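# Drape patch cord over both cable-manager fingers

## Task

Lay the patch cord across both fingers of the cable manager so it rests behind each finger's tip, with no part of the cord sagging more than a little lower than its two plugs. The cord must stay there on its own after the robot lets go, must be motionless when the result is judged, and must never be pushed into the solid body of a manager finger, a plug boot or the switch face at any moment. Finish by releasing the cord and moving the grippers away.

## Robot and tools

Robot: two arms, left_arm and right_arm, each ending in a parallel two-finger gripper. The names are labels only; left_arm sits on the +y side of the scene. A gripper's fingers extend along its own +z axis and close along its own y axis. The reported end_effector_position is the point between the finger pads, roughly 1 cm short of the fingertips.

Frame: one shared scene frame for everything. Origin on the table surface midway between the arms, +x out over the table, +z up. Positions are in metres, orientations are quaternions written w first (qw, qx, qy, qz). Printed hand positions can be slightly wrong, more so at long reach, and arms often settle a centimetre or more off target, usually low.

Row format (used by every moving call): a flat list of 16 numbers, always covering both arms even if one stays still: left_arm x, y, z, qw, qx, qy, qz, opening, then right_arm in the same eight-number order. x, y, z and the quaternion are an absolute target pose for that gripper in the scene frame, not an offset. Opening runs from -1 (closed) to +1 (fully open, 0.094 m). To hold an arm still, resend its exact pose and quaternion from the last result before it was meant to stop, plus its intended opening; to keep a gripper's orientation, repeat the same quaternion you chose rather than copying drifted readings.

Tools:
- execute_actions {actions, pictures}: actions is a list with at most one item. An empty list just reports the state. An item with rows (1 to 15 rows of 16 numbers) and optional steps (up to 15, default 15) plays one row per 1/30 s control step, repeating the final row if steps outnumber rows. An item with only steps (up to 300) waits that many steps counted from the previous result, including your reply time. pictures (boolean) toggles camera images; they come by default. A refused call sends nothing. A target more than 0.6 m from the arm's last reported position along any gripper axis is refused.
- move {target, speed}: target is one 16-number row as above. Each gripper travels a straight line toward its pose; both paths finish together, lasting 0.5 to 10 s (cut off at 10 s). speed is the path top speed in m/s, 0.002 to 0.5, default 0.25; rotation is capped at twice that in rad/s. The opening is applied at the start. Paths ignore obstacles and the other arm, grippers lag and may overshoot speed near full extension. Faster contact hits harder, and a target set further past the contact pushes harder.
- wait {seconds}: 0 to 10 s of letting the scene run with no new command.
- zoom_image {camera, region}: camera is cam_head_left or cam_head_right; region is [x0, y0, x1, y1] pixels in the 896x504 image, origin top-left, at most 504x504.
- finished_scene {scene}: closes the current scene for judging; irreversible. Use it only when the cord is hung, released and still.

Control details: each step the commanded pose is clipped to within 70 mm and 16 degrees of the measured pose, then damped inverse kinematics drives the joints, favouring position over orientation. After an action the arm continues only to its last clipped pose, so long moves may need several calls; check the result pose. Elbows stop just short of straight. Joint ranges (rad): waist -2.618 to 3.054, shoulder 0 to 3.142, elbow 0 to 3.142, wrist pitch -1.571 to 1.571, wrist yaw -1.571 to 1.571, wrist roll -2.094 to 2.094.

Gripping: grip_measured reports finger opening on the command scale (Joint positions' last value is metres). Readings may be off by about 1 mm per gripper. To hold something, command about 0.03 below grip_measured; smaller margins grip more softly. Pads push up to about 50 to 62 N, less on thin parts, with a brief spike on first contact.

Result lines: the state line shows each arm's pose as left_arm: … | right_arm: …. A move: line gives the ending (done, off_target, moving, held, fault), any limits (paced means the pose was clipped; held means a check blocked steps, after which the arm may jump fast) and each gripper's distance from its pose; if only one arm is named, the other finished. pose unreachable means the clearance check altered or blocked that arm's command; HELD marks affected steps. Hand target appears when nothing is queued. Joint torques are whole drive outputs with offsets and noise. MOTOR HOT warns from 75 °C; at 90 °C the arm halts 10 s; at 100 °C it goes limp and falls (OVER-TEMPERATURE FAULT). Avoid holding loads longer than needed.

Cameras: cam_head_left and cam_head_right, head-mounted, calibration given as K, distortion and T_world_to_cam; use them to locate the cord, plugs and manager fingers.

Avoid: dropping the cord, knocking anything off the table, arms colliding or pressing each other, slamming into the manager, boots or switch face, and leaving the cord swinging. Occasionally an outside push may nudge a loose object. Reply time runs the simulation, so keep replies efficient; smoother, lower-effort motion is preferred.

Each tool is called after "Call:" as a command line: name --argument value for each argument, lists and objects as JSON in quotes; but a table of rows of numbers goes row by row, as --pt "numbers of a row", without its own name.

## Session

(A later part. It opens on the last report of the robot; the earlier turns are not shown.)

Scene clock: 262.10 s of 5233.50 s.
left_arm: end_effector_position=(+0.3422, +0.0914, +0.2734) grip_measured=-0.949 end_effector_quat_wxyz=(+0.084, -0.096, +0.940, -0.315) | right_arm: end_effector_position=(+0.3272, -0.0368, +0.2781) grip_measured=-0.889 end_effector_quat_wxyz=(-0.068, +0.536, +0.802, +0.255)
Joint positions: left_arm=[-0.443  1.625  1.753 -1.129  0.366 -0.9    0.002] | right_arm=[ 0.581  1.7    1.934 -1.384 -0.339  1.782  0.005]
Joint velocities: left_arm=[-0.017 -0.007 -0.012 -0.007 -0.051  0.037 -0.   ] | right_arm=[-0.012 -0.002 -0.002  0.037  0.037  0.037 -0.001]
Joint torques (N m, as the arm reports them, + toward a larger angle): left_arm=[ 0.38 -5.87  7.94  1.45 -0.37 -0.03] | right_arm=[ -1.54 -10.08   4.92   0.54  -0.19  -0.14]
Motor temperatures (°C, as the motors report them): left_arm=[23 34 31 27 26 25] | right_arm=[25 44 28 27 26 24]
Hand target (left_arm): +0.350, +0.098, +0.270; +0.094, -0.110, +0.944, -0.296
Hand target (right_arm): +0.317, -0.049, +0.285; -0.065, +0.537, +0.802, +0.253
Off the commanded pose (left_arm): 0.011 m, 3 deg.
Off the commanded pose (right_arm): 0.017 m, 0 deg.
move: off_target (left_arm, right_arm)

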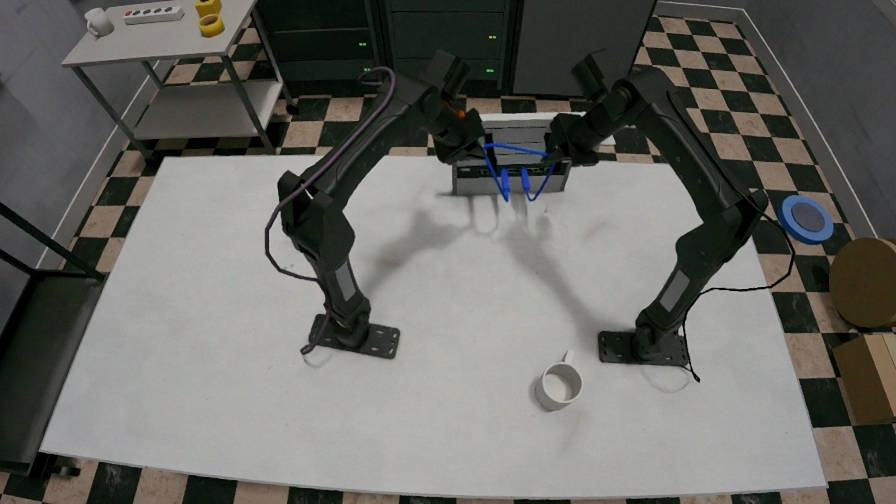

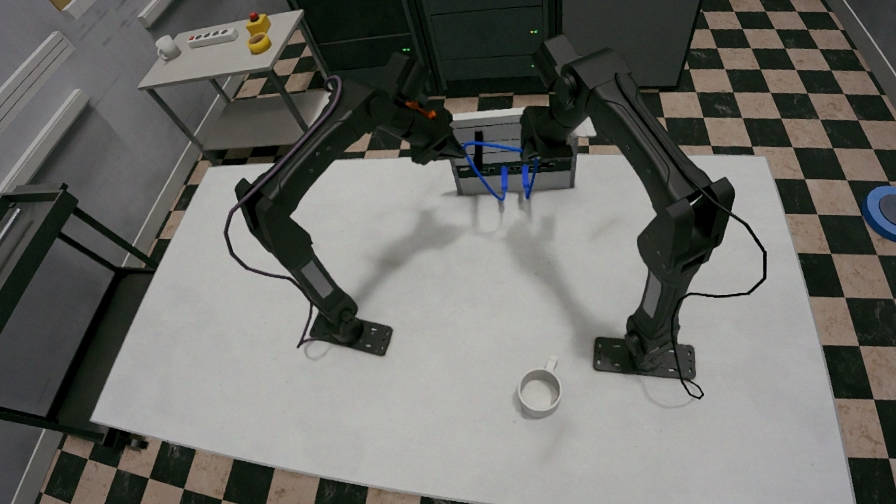

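Call:
move --target '[0.365,0.10,0.25,0.094,-0.110,0.944,-0.295,-1,0.33,-0.028,0.275,-0.065,0.537,0.802,0.253,-0.89]' --speed 0.02

Call:
zoom_image --camera "cam_head_left" --region '[410,80,600,220]'

Call:
zoom_image --camera "cam_head_right" --region '[400,80,590,220]'

Scene clock: 267.10 s of 5233.50 s.
left_arm: end_effector_position=(+0.3539, +0.0887, +0.2671) grip_measured=-0.949 end_effector_quat_wxyz=(+0.090, -0.094, +0.938, -0.322) | right_arm: end_effector_position=(+0.3314, -0.0287, +0.2744) grip_measured=-0.889 end_effector_quat_wxyz=(-0.068, +0.539, +0.799, +0.257)
Joint positions: left_arm=[-0.428  1.644  1.736 -1.08   0.378 -0.888  0.002] | right_arm=[ 0.596  1.716  1.933 -1.356 -0.334  1.805  0.005]
Joint velocities: left_arm=[ 0.002 -0.002  0.002  0.022  0.051 -0.007 -0.002] | right_arm=[ 0.007 -0.007 -0.007  0.037 -0.007  0.007 -0.001]
Joint torques (N m, as the arm reports them, + toward a larger angle): left_arm=[ 1.45 -5.9   5.15  1.67 -0.3   0.05] | right_arm=[ 0.65 -6.99  7.07  0.75 -0.09 -0.02]
Motor temperatures (°C, as the motors report them): left_arm=[23 33 31 27 26 25] | right_arm=[25 43 29 27 26 24]
Hand target (left_arm): +0.364, +0.100, +0.250; +0.094, -0.109, +0.945, -0.295
Hand target (right_arm): +0.330, -0.028, +0.275; -0.065, +0.537, +0.802, +0.253
Off the commanded pose (left_arm): 0.023 m, 4 deg.
Off the commanded pose (right_arm): 0.002 m, 1 deg.
After step 90, 0.10 s passed at rest.
move: off_target (left_arm)

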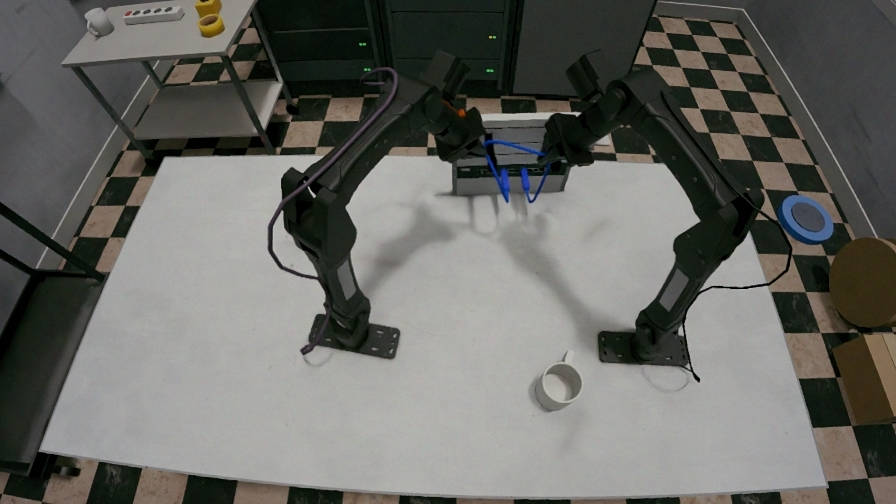

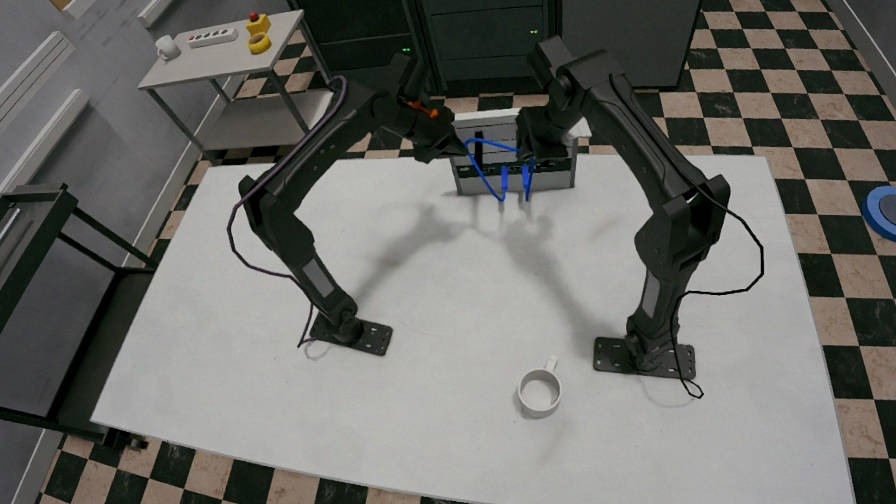

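Region (410, 80, 600, 220) of cam_head_left's 896x504 image, scaled by 2.653, with more detail than that image has; it fills the top 371 rows of this view, and the rest is white.

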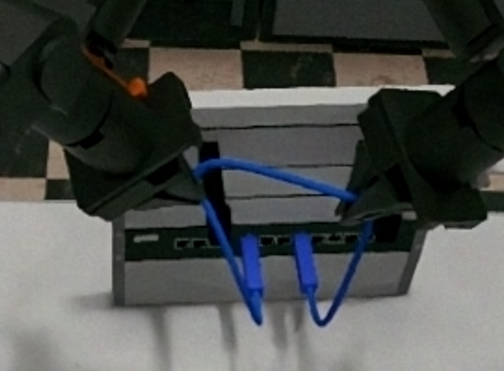

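Region (400, 80, 590, 220) of cam_head_right's 896x504 image, scaled by 2.653, with more detail than that image has; it fills the top 371 rows of this view, and the rest is white.

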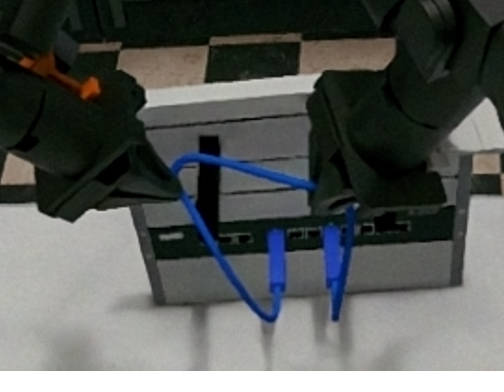

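Call:
move --target '[0.365,0.115,0.258,0.094,-0.110,0.944,-0.295,-1,0.335,-0.02,0.272,-0.065,0.537,0.802,0.253,-0.89]' --speed 0.02

Call:
zoom_image --camera "cam_head_left" --region '[410,80,600,220]'

Call:
zoom_image --camera "cam_head_right" --region '[400,80,590,220]'

Scene clock: 270.23 s of 5233.50 s.
left_arm: end_effector_position=(+0.3592, +0.1018, +0.2649) grip_measured=-0.949 end_effector_quat_wxyz=(+0.090, -0.096, +0.940, -0.317) | right_arm: end_effector_position=(+0.3363, -0.0200, +0.2662) grip_measured=-0.889 end_effector_quat_wxyz=(-0.071, +0.540, +0.799, +0.254)
Joint positions: left_arm=[-0.388  1.644  1.736 -1.103  0.39  -0.851  0.002] | right_arm=[ 0.61   1.744  1.933 -1.332 -0.331  1.818  0.005]
Joint velocities: left_arm=[-0.007  0.007  0.002 -0.022 -0.037  0.007 -0.   ] | right_arm=[-0.012  0.007  0.017 -0.022  0.007 -0.066  0.001]
Joint torques (N m, as the arm reports them, + toward a larger angle): left_arm=[ 1.56 -7.07  6.46  1.42 -0.22  0.1 ] | right_arm=[ 0.59 -7.36  8.67  0.67 -0.02 -0.02]
Motor temperatures (°C, as the motors report them): left_arm=[23 33 31 27 26 25] | right_arm=[25 41 29 27 26 24]
Hand target (left_arm): +0.365, +0.115, +0.258; +0.094, -0.110, +0.944, -0.295
Hand target (right_arm): +0.335, -0.020, +0.272; -0.065, +0.537, +0.802, +0.254
Off the commanded pose (left_arm): 0.016 m, 3 deg.
Off the commanded pose (right_arm): 0.006 m, 1 deg.
move: off_target (left_arm)

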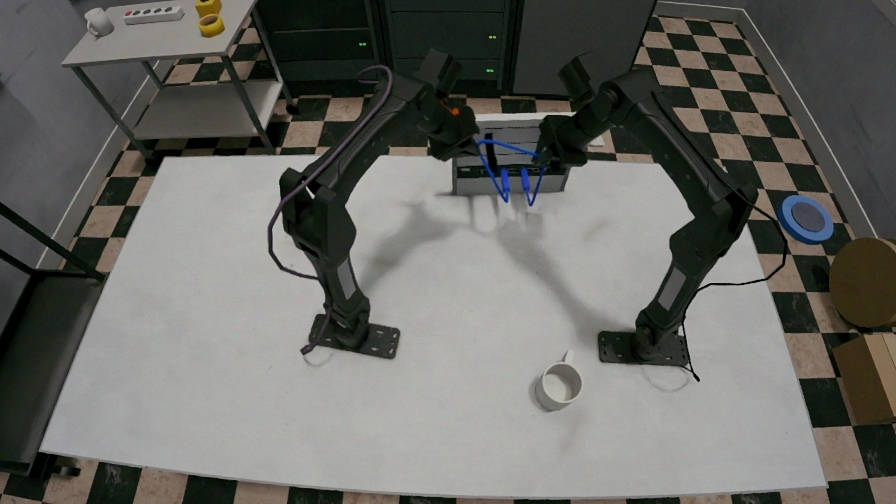

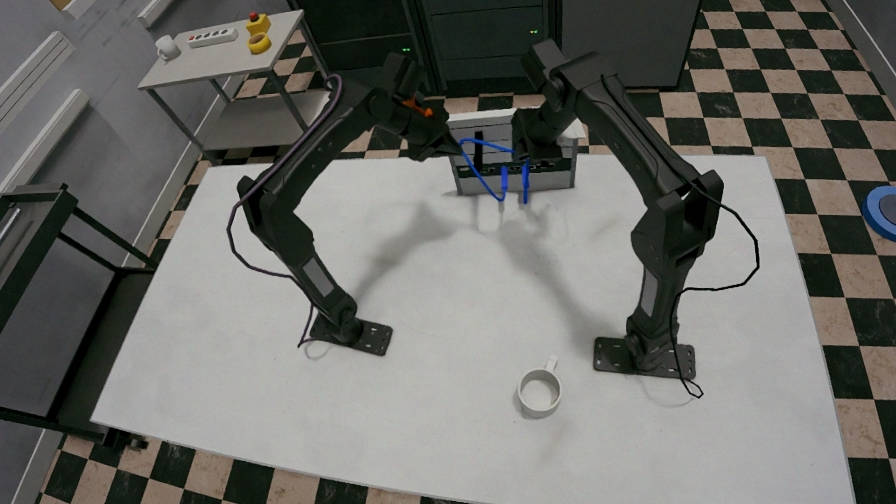

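Region (410, 80, 600, 220) of cam_head_left's 896x504 image, scaled by 2.653, with more detail than that image has; it fills the top 371 rows of this view, and the rest is white.

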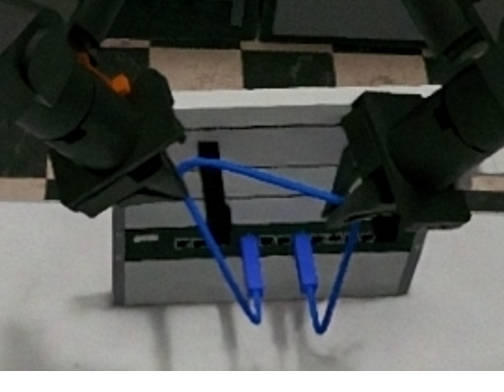

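Region (400, 80, 590, 220) of cam_head_right's 896x504 image, scaled by 2.653, with more detail than that image has; it fills the top 371 rows of this view, and the rest is white.

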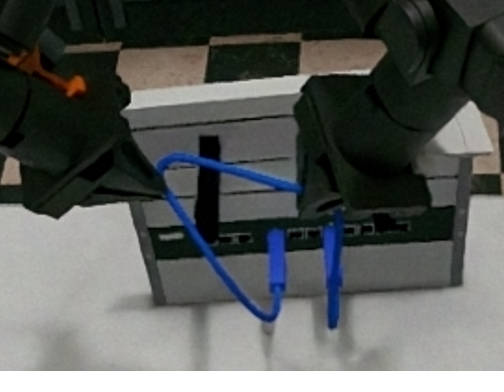

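Call:
move --target '[0.362,0.105,0.26,0.094,-0.110,0.944,-0.295,-1,0.336,-0.018,0.268,-0.065,0.537,0.802,0.253,-1]' --speed 0.02

Call:
move --target '[0.362,0.105,0.255,0.094,-0.110,0.944,-0.295,-1,0.372,-0.035,0.268,-0.065,0.537,0.802,0.253,-1]' --speed 0.02

Call:
zoom_image --camera "cam_head_left" --region '[410,80,600,220]'

Call:
zoom_image --camera "cam_head_right" --region '[400,80,590,220]'

Scene clock: 274.33 s of 5233.50 s.
left_arm: end_effector_position=(+0.3582, +0.1003, +0.2644) grip_measured=-0.949 end_effector_quat_wxyz=(+0.091, -0.097, +0.940, -0.314) | right_arm: end_effector_position=(+0.3385, -0.0191, +0.2671) grip_measured=-0.932 end_effector_quat_wxyz=(-0.069, +0.540, +0.798, +0.258)
Joint positions: left_arm=[-0.397  1.644  1.736 -1.102  0.379 -0.859  0.002] | right_arm=[ 0.61   1.744  1.933 -1.322 -0.329  1.821  0.003]
Joint velocities: left_arm=[-0.022 -0.012  0.002 -0.066 -0.037  0.022 -0.   ] | right_arm=[ 0.002  0.002  0.012 -0.051 -0.022 -0.066  0.   ]
Joint torques (N m, as the arm reports them, + toward a larger angle): left_arm=[-0.18 -6.37  7.48  1.42 -0.27 -0.1 ] | right_arm=[ 0.96 -7.31  7.25  0.74 -0.05 -0.01]
Motor temperatures (°C, as the motors report them): left_arm=[23 33 31 27 26 25] | right_arm=[25 40 30 27 26 24]
Hand target (left_arm): +0.362, +0.105, +0.260; +0.094, -0.110, +0.944, -0.296
Hand target (right_arm): +0.336, -0.018, +0.268; -0.065, +0.537, +0.802, +0.253
Off the commanded pose (left_arm): 0.007 m, 3 deg.
Off the commanded pose (right_arm): 0.003 m, 1 deg.
move: off_target (left_arm)

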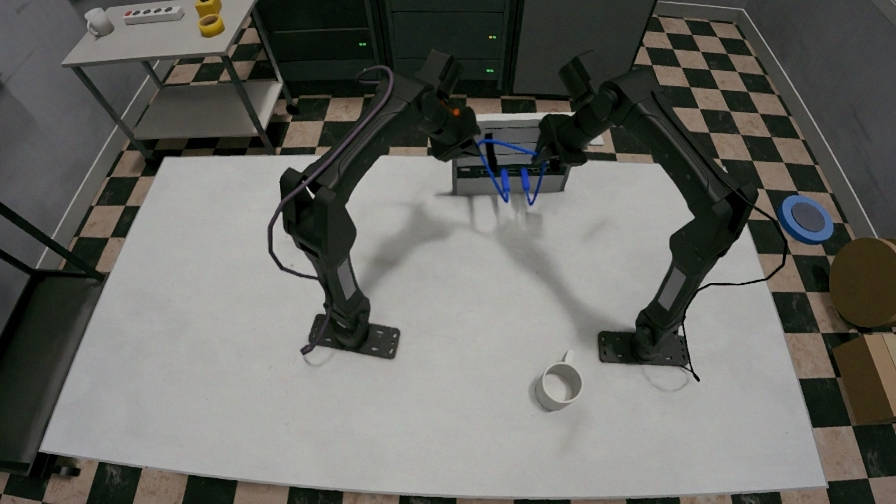

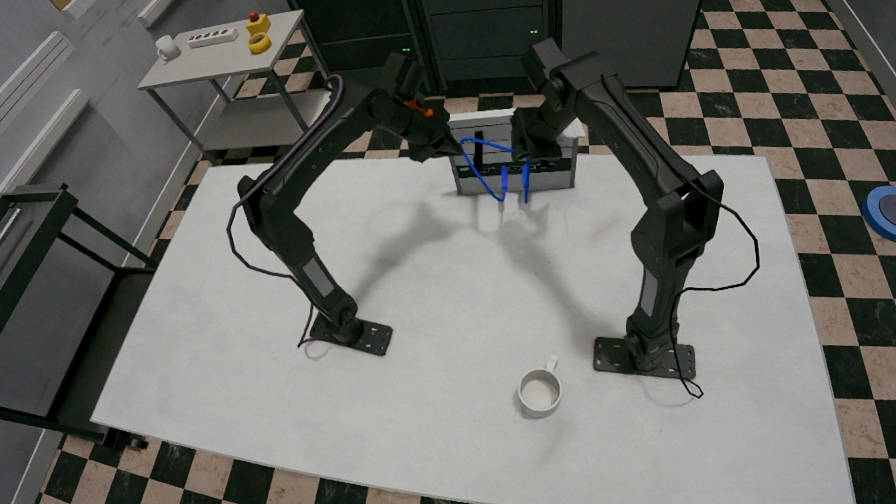

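Scene clock: 276.40 s of 5233.50 s.
left_arm: end_effector_position=(+0.3603, +0.1008, +0.2646) grip_measured=-0.949 end_effector_quat_wxyz=(+0.096, -0.098, +0.940, -0.312) | right_arm: end_effector_position=(+0.3707, -0.0301, +0.2632) grip_measured=-0.932 end_effector_quat_wxyz=(-0.066, +0.536, +0.802, +0.255)
Joint positions: left_arm=[-0.397  1.644  1.736 -1.096  0.37  -0.861  0.002] | right_arm=[ 0.536  1.849  2.055 -1.369 -0.354  1.737  0.003]
Joint velocities: left_arm=[-0.012 -0.012 -0.007  0.022 -0.051 -0.022 -0.   ] | right_arm=[-0.007 -0.002 -0.017  0.051 -0.022 -0.037 -0.001]
Joint torques (N m, as the arm reports them, + toward a larger angle): left_arm=[-0.22 -6.89  5.53  1.61 -0.17 -0.1 ] | right_arm=[-1.3  -7.86  8.82  0.58 -0.18 -0.11]
Motor temperatures (°C, as the motors report them): left_arm=[23 33 31 27 26 25] | right_arm=[25 40 30 27 26 24]
Hand target (left_arm): +0.362, +0.105, +0.255; +0.094, -0.110, +0.944, -0.295
Hand target (right_arm): +0.372, -0.035, +0.268; -0.065, +0.537, +0.802, +0.253
Off the commanded pose (left_arm): 0.011 m, 2 deg.
Off the commanded pose (right_arm): 0.007 m, 0 deg.
move: off_target (left_arm)

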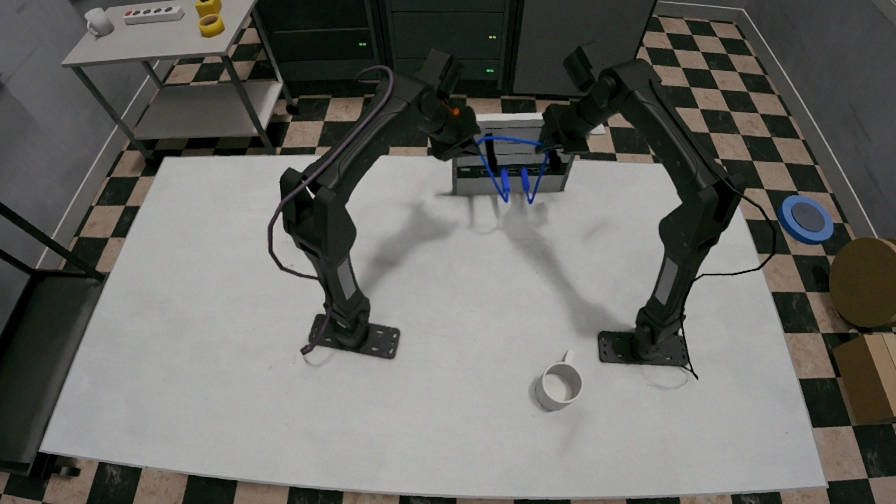

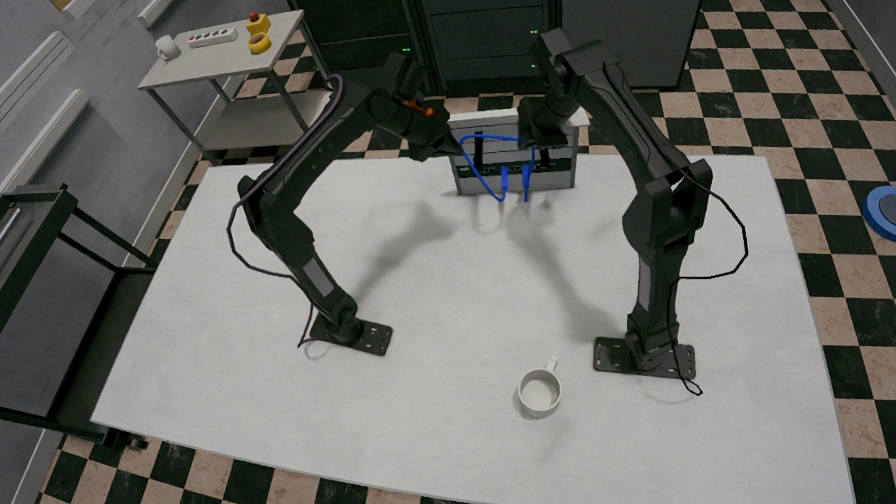

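Region (410, 80, 600, 220) of cam_head_left's 896x504 image, scaled by 2.653, with more detail than that image has; it fills the top 371 rows of this view, and the rest is white.

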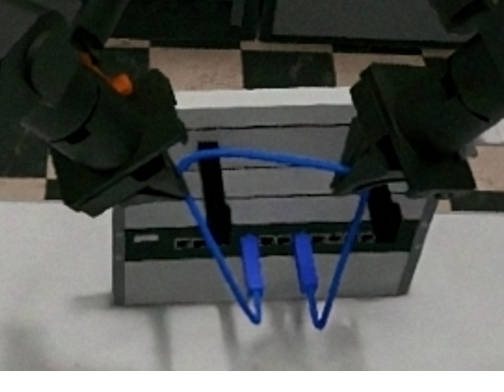

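Region (400, 80, 590, 220) of cam_head_right's 896x504 image, scaled by 2.653, with more detail than that image has; it fills the top 371 rows of this view, and the rest is white.

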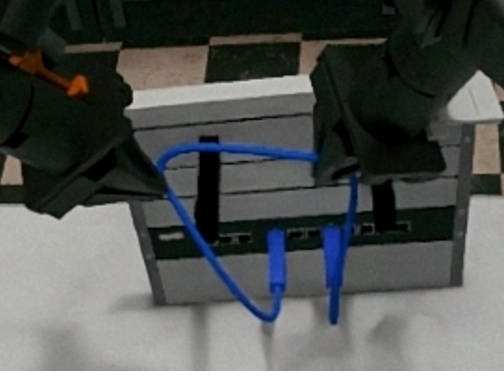

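Call:
move --target '[0.362,0.103,0.258,0.094,-0.110,0.944,-0.295,-0.6,0.374,-0.045,0.268,-0.065,0.537,0.802,0.253,-1]' --speed 0.015

Call:
zoom_image --camera "cam_head_left" --region '[410,80,600,220]'

Call:
zoom_image --camera "cam_head_right" --region '[400,80,590,220]'

Scene clock: 279.03 s of 5233.50 s.
left_arm: end_effector_position=(+0.3628, +0.1034, +0.2636) grip_measured=-0.602 end_effector_quat_wxyz=(+0.101, -0.106, +0.941, -0.306) | right_arm: end_effector_position=(+0.3722, -0.0424, +0.2612) grip_measured=-0.932 end_effector_quat_wxyz=(-0.067, +0.539, +0.803, +0.247)
Joint positions: left_arm=[-0.397  1.644  1.736 -1.095  0.349 -0.87   0.019] | right_arm=[ 0.506  1.849  2.056 -1.397 -0.359  1.706  0.003]
Joint velocities: left_arm=[-0.002 -0.007 -0.002 -0.037  0.066 -0.007  0.   ] | right_arm=[-0.002 -0.002 -0.002  0.007 -0.066  0.022 -0.001]
Joint torques (N m, as the arm reports them, + toward a larger angle): left_arm=[-0.6  -6.33  6.98  1.47  0.02 -0.08] | right_arm=[-0.82 -8.31  7.89  0.7  -0.26 -0.09]
Motor temperatures (°C, as the motors report them): left_arm=[23 33 31 27 26 25] | right_arm=[25 39 31 27 26 24]
Hand target (left_arm): +0.362, +0.103, +0.258; +0.094, -0.110, +0.944, -0.295
Hand target (right_arm): +0.374, -0.045, +0.268; -0.065, +0.537, +0.802, +0.253
Off the commanded pose (left_arm): 0.006 m, 2 deg.
Off the commanded pose (right_arm): 0.007 m, 1 deg.
move: done

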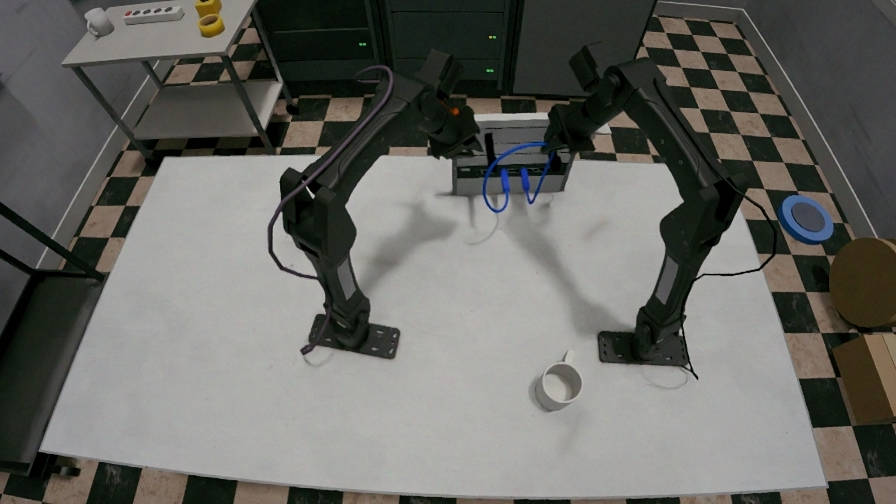

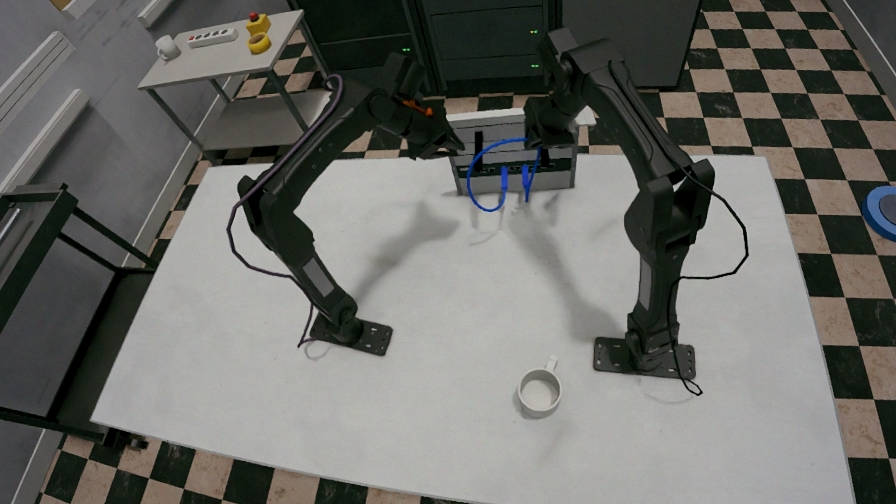

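Region (410, 80, 600, 220) of cam_head_left's 896x504 image, scaled by 2.653, with more detail than that image has; it fills the top 371 rows of this view, and the rest is white.

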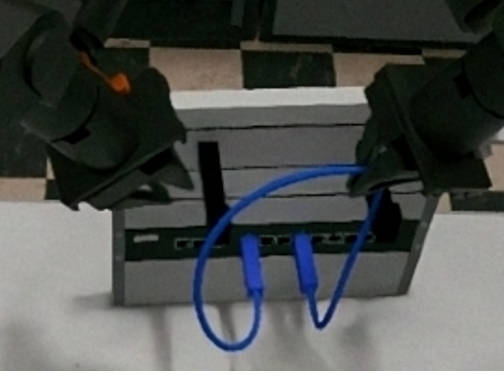

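Region (400, 80, 590, 220) of cam_head_right's 896x504 image, scaled by 2.653, with more detail than that image has; it fills the top 371 rows of this view, and the rest is white.

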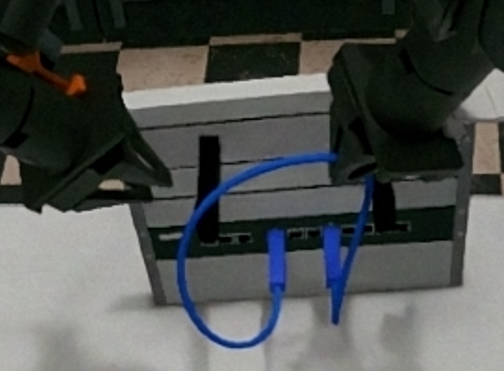

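Call:
move --target '[0.33,0.17,0.31,0.094,-0.110,0.944,-0.295,-0.3,0.305,-0.025,0.272,-0.065,0.537,0.802,0.253,-1]' --speed 0.04

Call:
move --target '[0.33,0.17,0.31,0.094,-0.110,0.944,-0.295,-0.3,0.305,-0.078,0.27,-0.093,0.529,0.83,0.147,-1]' --speed 0.025

Call:
zoom_image --camera "cam_head_left" --region '[420,80,610,220]'

Call:
zoom_image --camera "cam_head_right" --region '[420,80,610,220]'

Scene clock: 283.33 s of 5233.50 s.
left_arm: end_effector_position=(+0.3355, +0.1666, +0.2978) grip_measured=-0.302 end_effector_quat_wxyz=(+0.086, -0.116, +0.947, -0.287) | right_arm: end_effector_position=(+0.3088, -0.0232, +0.2659) grip_measured=-0.932 end_effector_quat_wxyz=(-0.073, +0.541, +0.802, +0.242)
Joint positions: left_arm=[-0.257  1.562  1.837 -1.377  0.402 -0.744  0.033] | right_arm=[ 0.652  1.666  1.851 -1.341 -0.309  1.853  0.003]
Joint velocities: left_arm=[ 0.007 -0.022 -0.007 -0.007 -0.022 -0.081 -0.003] | right_arm=[-0.007 -0.012 -0.022 -0.007 -0.022 -0.022  0.   ]
Joint torques (N m, as the arm reports them, + toward a larger angle): left_arm=[ 0.71 -7.84  7.38  1.27  0.34  0.14] | right_arm=[ 0.74 -8.9   4.82  0.99 -0.04  0.05]
Motor temperatures (°C, as the motors report them): left_arm=[23 34 31 27 26 25] | right_arm=[25 40 30 27 26 24]
Hand target (left_arm): +0.331, +0.170, +0.310; +0.095, -0.110, +0.944, -0.295
Hand target (right_arm): +0.305, -0.024, +0.272; -0.065, +0.537, +0.802, +0.253
Off the commanded pose (left_arm): 0.014 m, 2 deg.
Off the commanded pose (right_arm): 0.007 m, 2 deg.
move: off_target (left_arm)

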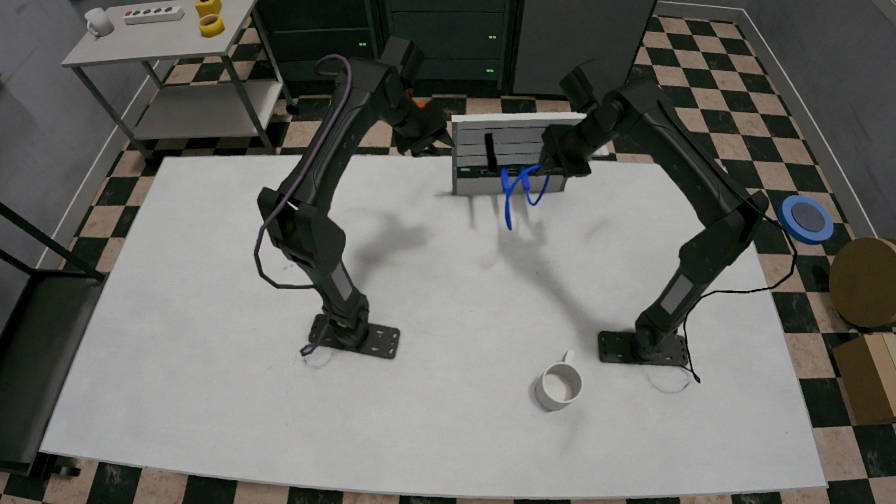

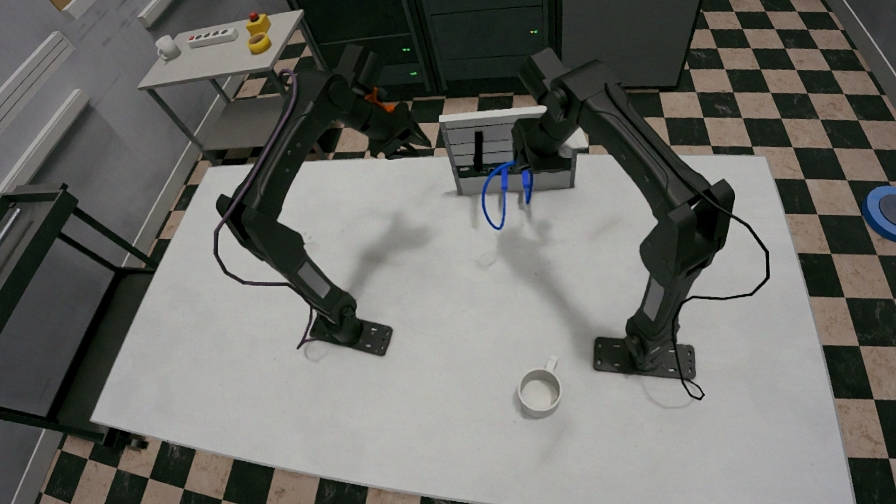

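Scene clock: 287.80 s of 5233.50 s.
left_arm: end_effector_position=(+0.3347, +0.1667, +0.2975) grip_measured=-0.302 end_effector_quat_wxyz=(+0.084, -0.116, +0.947, -0.286) | right_arm: end_effector_position=(+0.3099, -0.0713, +0.2650) grip_measured=-0.932 end_effector_quat_wxyz=(-0.075, +0.531, +0.823, +0.185)
Joint positions: left_arm=[-0.257  1.562  1.837 -1.38   0.403 -0.744  0.033] | right_arm=[ 0.533  1.708  1.949 -1.553 -0.312  1.669  0.003]
Joint velocities: left_arm=[-0.002 -0.007 -0.002  0.007  0.051 -0.051  0.   ] | right_arm=[ 0.017 -0.002 -0.007 -0.11  -0.066 -0.066  0.001]
Joint torques (N m, as the arm reports them, + toward a larger angle): left_arm=[ 0.58 -7.83  7.33  1.31  0.34  0.15] | right_arm=[-1.08 -8.99  4.52  0.51 -0.22 -0.05]
Motor temperatures (°C, as the motors report them): left_arm=[23 34 32 27 26 25] | right_arm=[25 39 31 27 26 24]
Hand target (left_arm): +0.330, +0.170, +0.310; +0.094, -0.110, +0.944, -0.295
Hand target (right_arm): +0.304, -0.078, +0.270; -0.073, +0.532, +0.822, +0.188
Off the commanded pose (left_arm): 0.014 m, 2 deg.
Off the commanded pose (right_arm): 0.010 m, 5 deg.
joint sent to its limit (right arm) — the command would take joint 4 (wrist pitch) past its lower limit, so that joint was sent only as far as its limit.
move: off_target (left_arm, right_arm)

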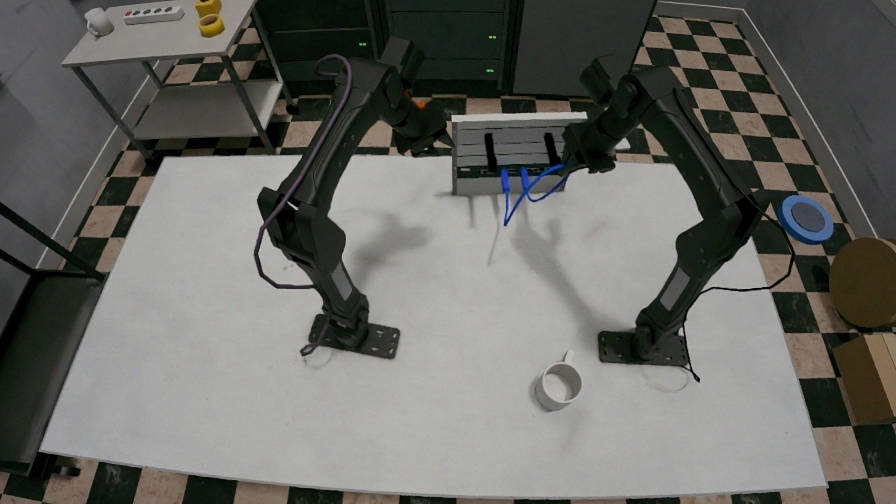

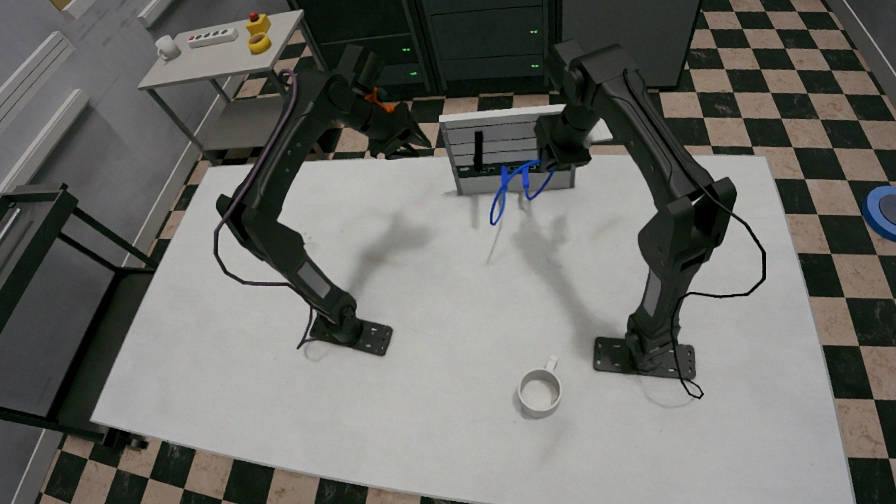

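Region (420, 80, 610, 220) of cam_head_left's 896x504 image, scaled by 2.653, with more detail than that image has; it fills the top 371 rows of this view, and the rest is white.

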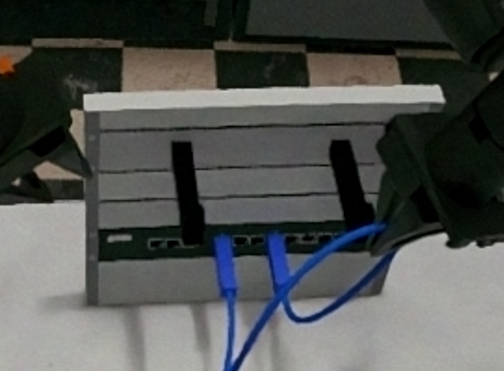

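Region (420, 80, 610, 220) of cam_head_right's 896x504 image, scaled by 2.653, with more detail than that image has; it fills the top 371 rows of this view, and the rest is white.

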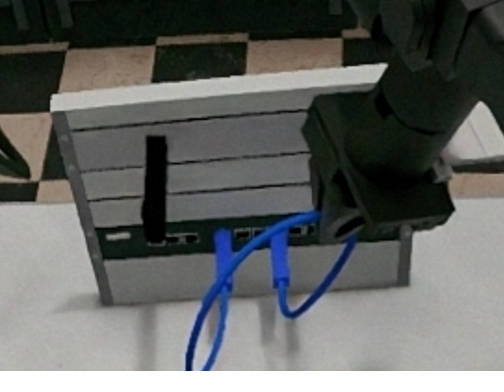

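Call:
move --target '[0.33,0.17,0.31,0.094,-0.110,0.944,-0.295,-0.3,0.312,-0.094,0.275,-0.075,0.531,0.823,0.185,-1]' --speed 0.02

Call:
zoom_image --camera "cam_head_left" --region '[440,80,630,220]'

Call:
zoom_image --camera "cam_head_right" --region '[440,80,630,220]'

Scene clock: 291.60 s of 5233.50 s.
left_arm: end_effector_position=(+0.3347, +0.1667, +0.2975) grip_measured=-0.302 end_effector_quat_wxyz=(+0.084, -0.116, +0.947, -0.286) | right_arm: end_effector_position=(+0.3189, -0.0883, +0.2712) grip_measured=-0.932 end_effector_quat_wxyz=(-0.064, +0.532, +0.820, +0.199)
Joint positions: left_arm=[-0.257  1.562  1.837 -1.38   0.403 -0.744  0.033] | right_arm=[ 0.471  1.69   1.949 -1.553 -0.323  1.616  0.003]
Joint velocities: left_arm=[ 0.002 -0.012 -0.007  0.022  0.037  0.037 -0.001] | right_arm=[-0.012 -0.002  0.017  0.022 -0.007 -0.022 -0.001]
Joint torques (N m, as the arm reports them, + toward a larger angle): left_arm=[ 0.54 -7.91  7.27  1.29  0.32  0.15] | right_arm=[-1.04 -8.88  4.03  0.55 -0.27 -0.08]
Motor temperatures (°C, as the motors report them): left_arm=[23 34 32 27 26 25] | right_arm=[25 39 30 27 26 24]
Hand target (left_arm): +0.330, +0.170, +0.310; +0.094, -0.110, +0.944, -0.295
Hand target (right_arm): +0.312, -0.094, +0.274; -0.066, +0.533, +0.819, +0.201
Off the commanded pose (left_arm): 0.014 m, 2 deg.
Off the commanded pose (right_arm): 0.010 m, 2 deg.
joint sent to its limit (right arm) — the command would take joint 4 (wrist pitch) past its lower limit, so that joint was sent only as far as its limit.
move: off_target (left_arm)

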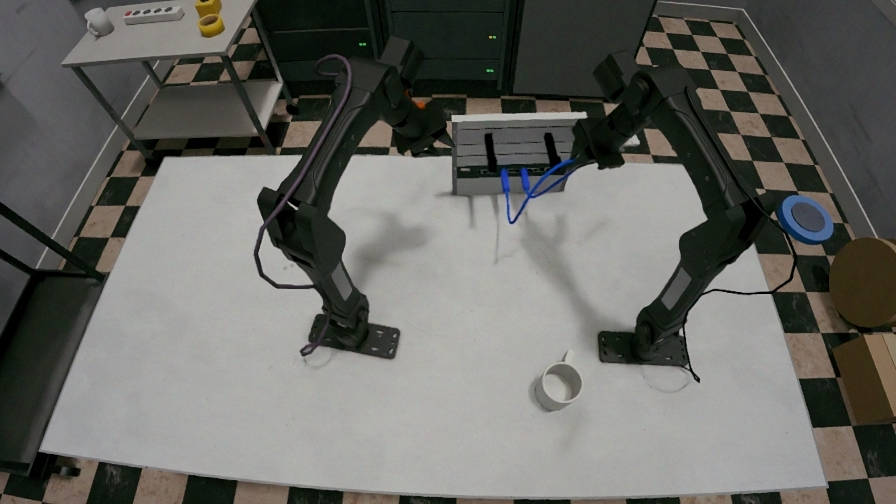

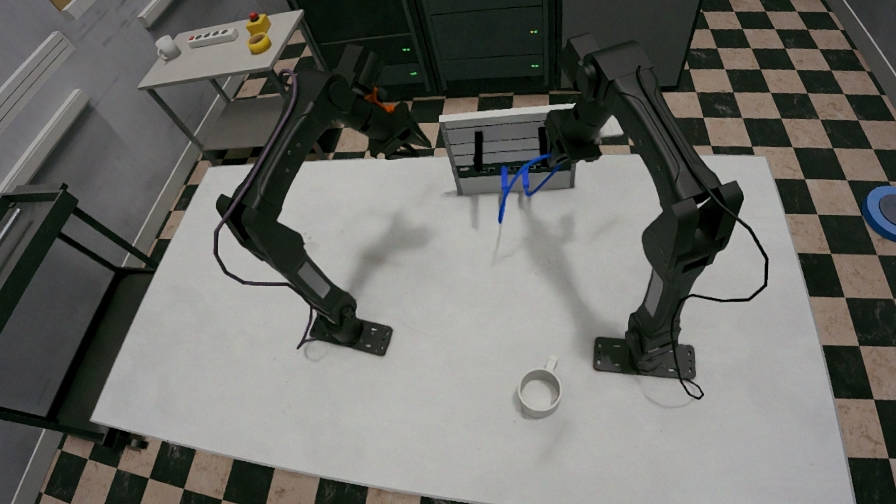

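Region (440, 80, 630, 220) of cam_head_left's 896x504 image, scaled by 2.653, with more detail than that image has; it fills the top 371 rows of this view, and the rest is white.

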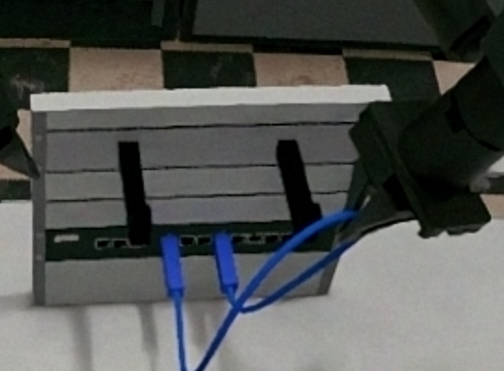

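Region (440, 80, 630, 220) of cam_head_right's 896x504 image, scaled by 2.653, with more detail than that image has; it fills the top 371 rows of this view, and the rest is white.

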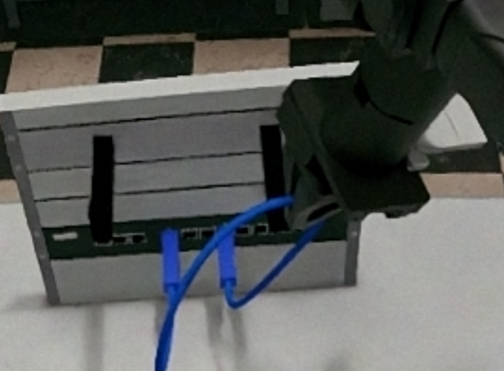

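Call:
move --target '[0.225,0.065,0.25,0.094,-0.110,0.944,-0.295,0.0,0.315,-0.092,0.274,-0.066,0.533,0.819,0.201,-1]' --speed 0.1

Call:
zoom_image --camera "cam_head_left" --region '[420,120,610,260]'

Call:
zoom_image --camera "cam_head_right" --region '[410,120,600,260]'

Scene clock: 298.80 s of 5233.50 s.
left_arm: end_effector_position=(+0.2273, +0.0614, +0.2482) grip_measured=-0.002 end_effector_quat_wxyz=(+0.086, -0.108, +0.945, -0.296) | right_arm: end_effector_position=(+0.3189, -0.0882, +0.2713) grip_measured=-0.932 end_effector_quat_wxyz=(-0.064, +0.531, +0.821, +0.200)
Joint positions: left_arm=[-0.833  1.37   1.422 -1.005  0.113 -1.244  0.047] | right_arm=[ 0.471  1.69   1.949 -1.553 -0.323  1.614  0.003]
Joint velocities: left_arm=[ 0.007 -0.007 -0.002  0.11  -0.066 -0.11  -0.001] | right_arm=[ 0.012  0.007 -0.007  0.037 -0.022 -0.051 -0.   ]
Joint torques (N m, as the arm reports them, + toward a larger angle): left_arm=[-0.64 -7.1   5.52  1.73 -0.12 -0.04] | right_arm=[-0.84 -7.84  5.19  0.54 -0.26 -0.02]
Motor temperatures (°C, as the motors report them): left_arm=[23 34 32 27 26 25] | right_arm=[25 39 29 27 26 24]
Hand target (left_arm): +0.224, +0.066, +0.250; +0.091, -0.111, +0.944, -0.296
Hand target (right_arm): +0.315, -0.092, +0.274; -0.066, +0.533, +0.819, +0.201
Off the commanded pose (left_arm): 0.005 m, 1 deg.
Off the commanded pose (right_arm): 0.006 m, 0 deg.
move: done

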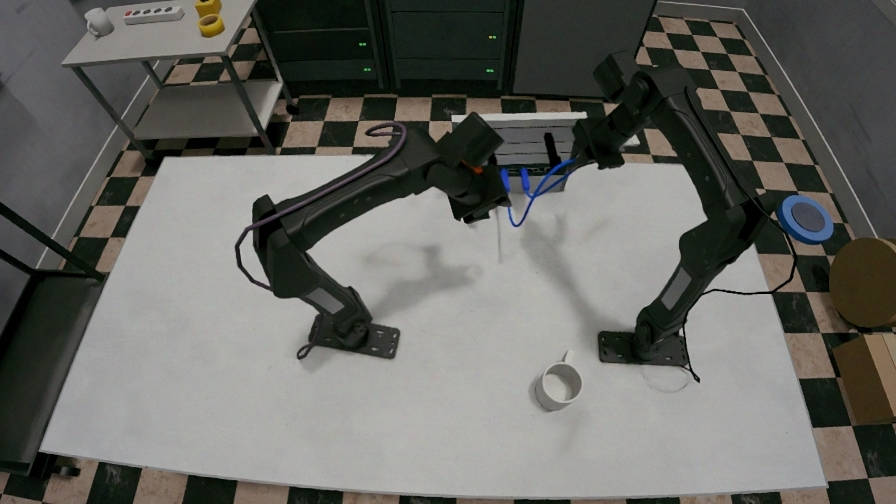

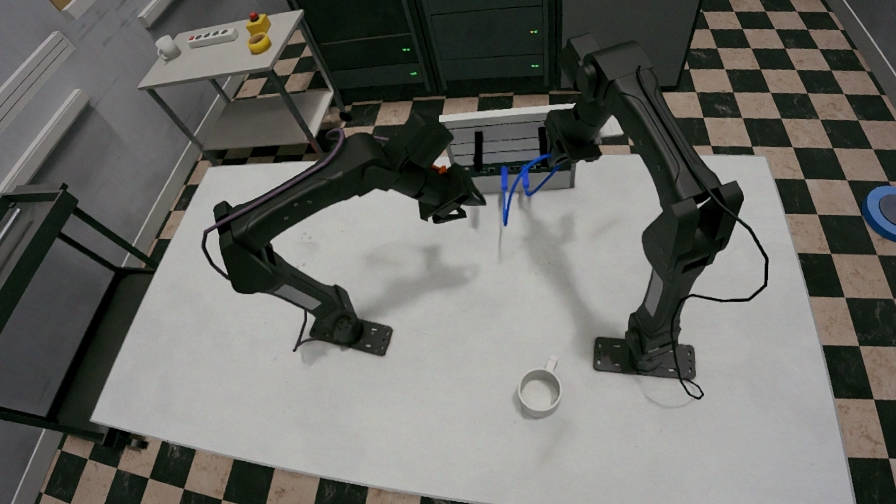

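Region (420, 120, 610, 260) of cam_head_left's 896x504 image, scaled by 2.653, with more detail than that image has; it fills the top 371 rows of this view, and the rest is white.

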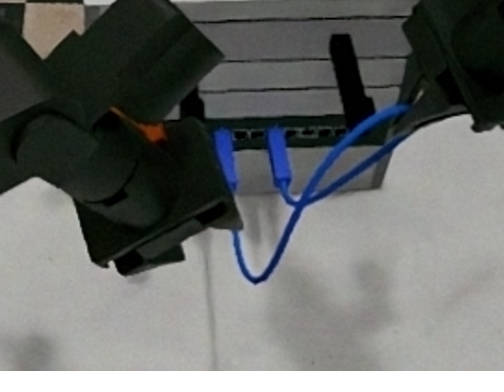

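Region (410, 120, 600, 260) of cam_head_right's 896x504 image, scaled by 2.653, with more detail than that image has; it fills the top 371 rows of this view, and the rest is white.

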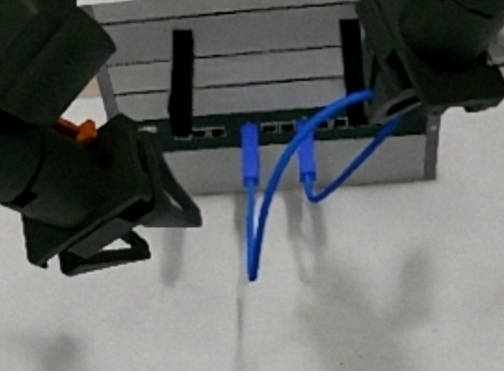

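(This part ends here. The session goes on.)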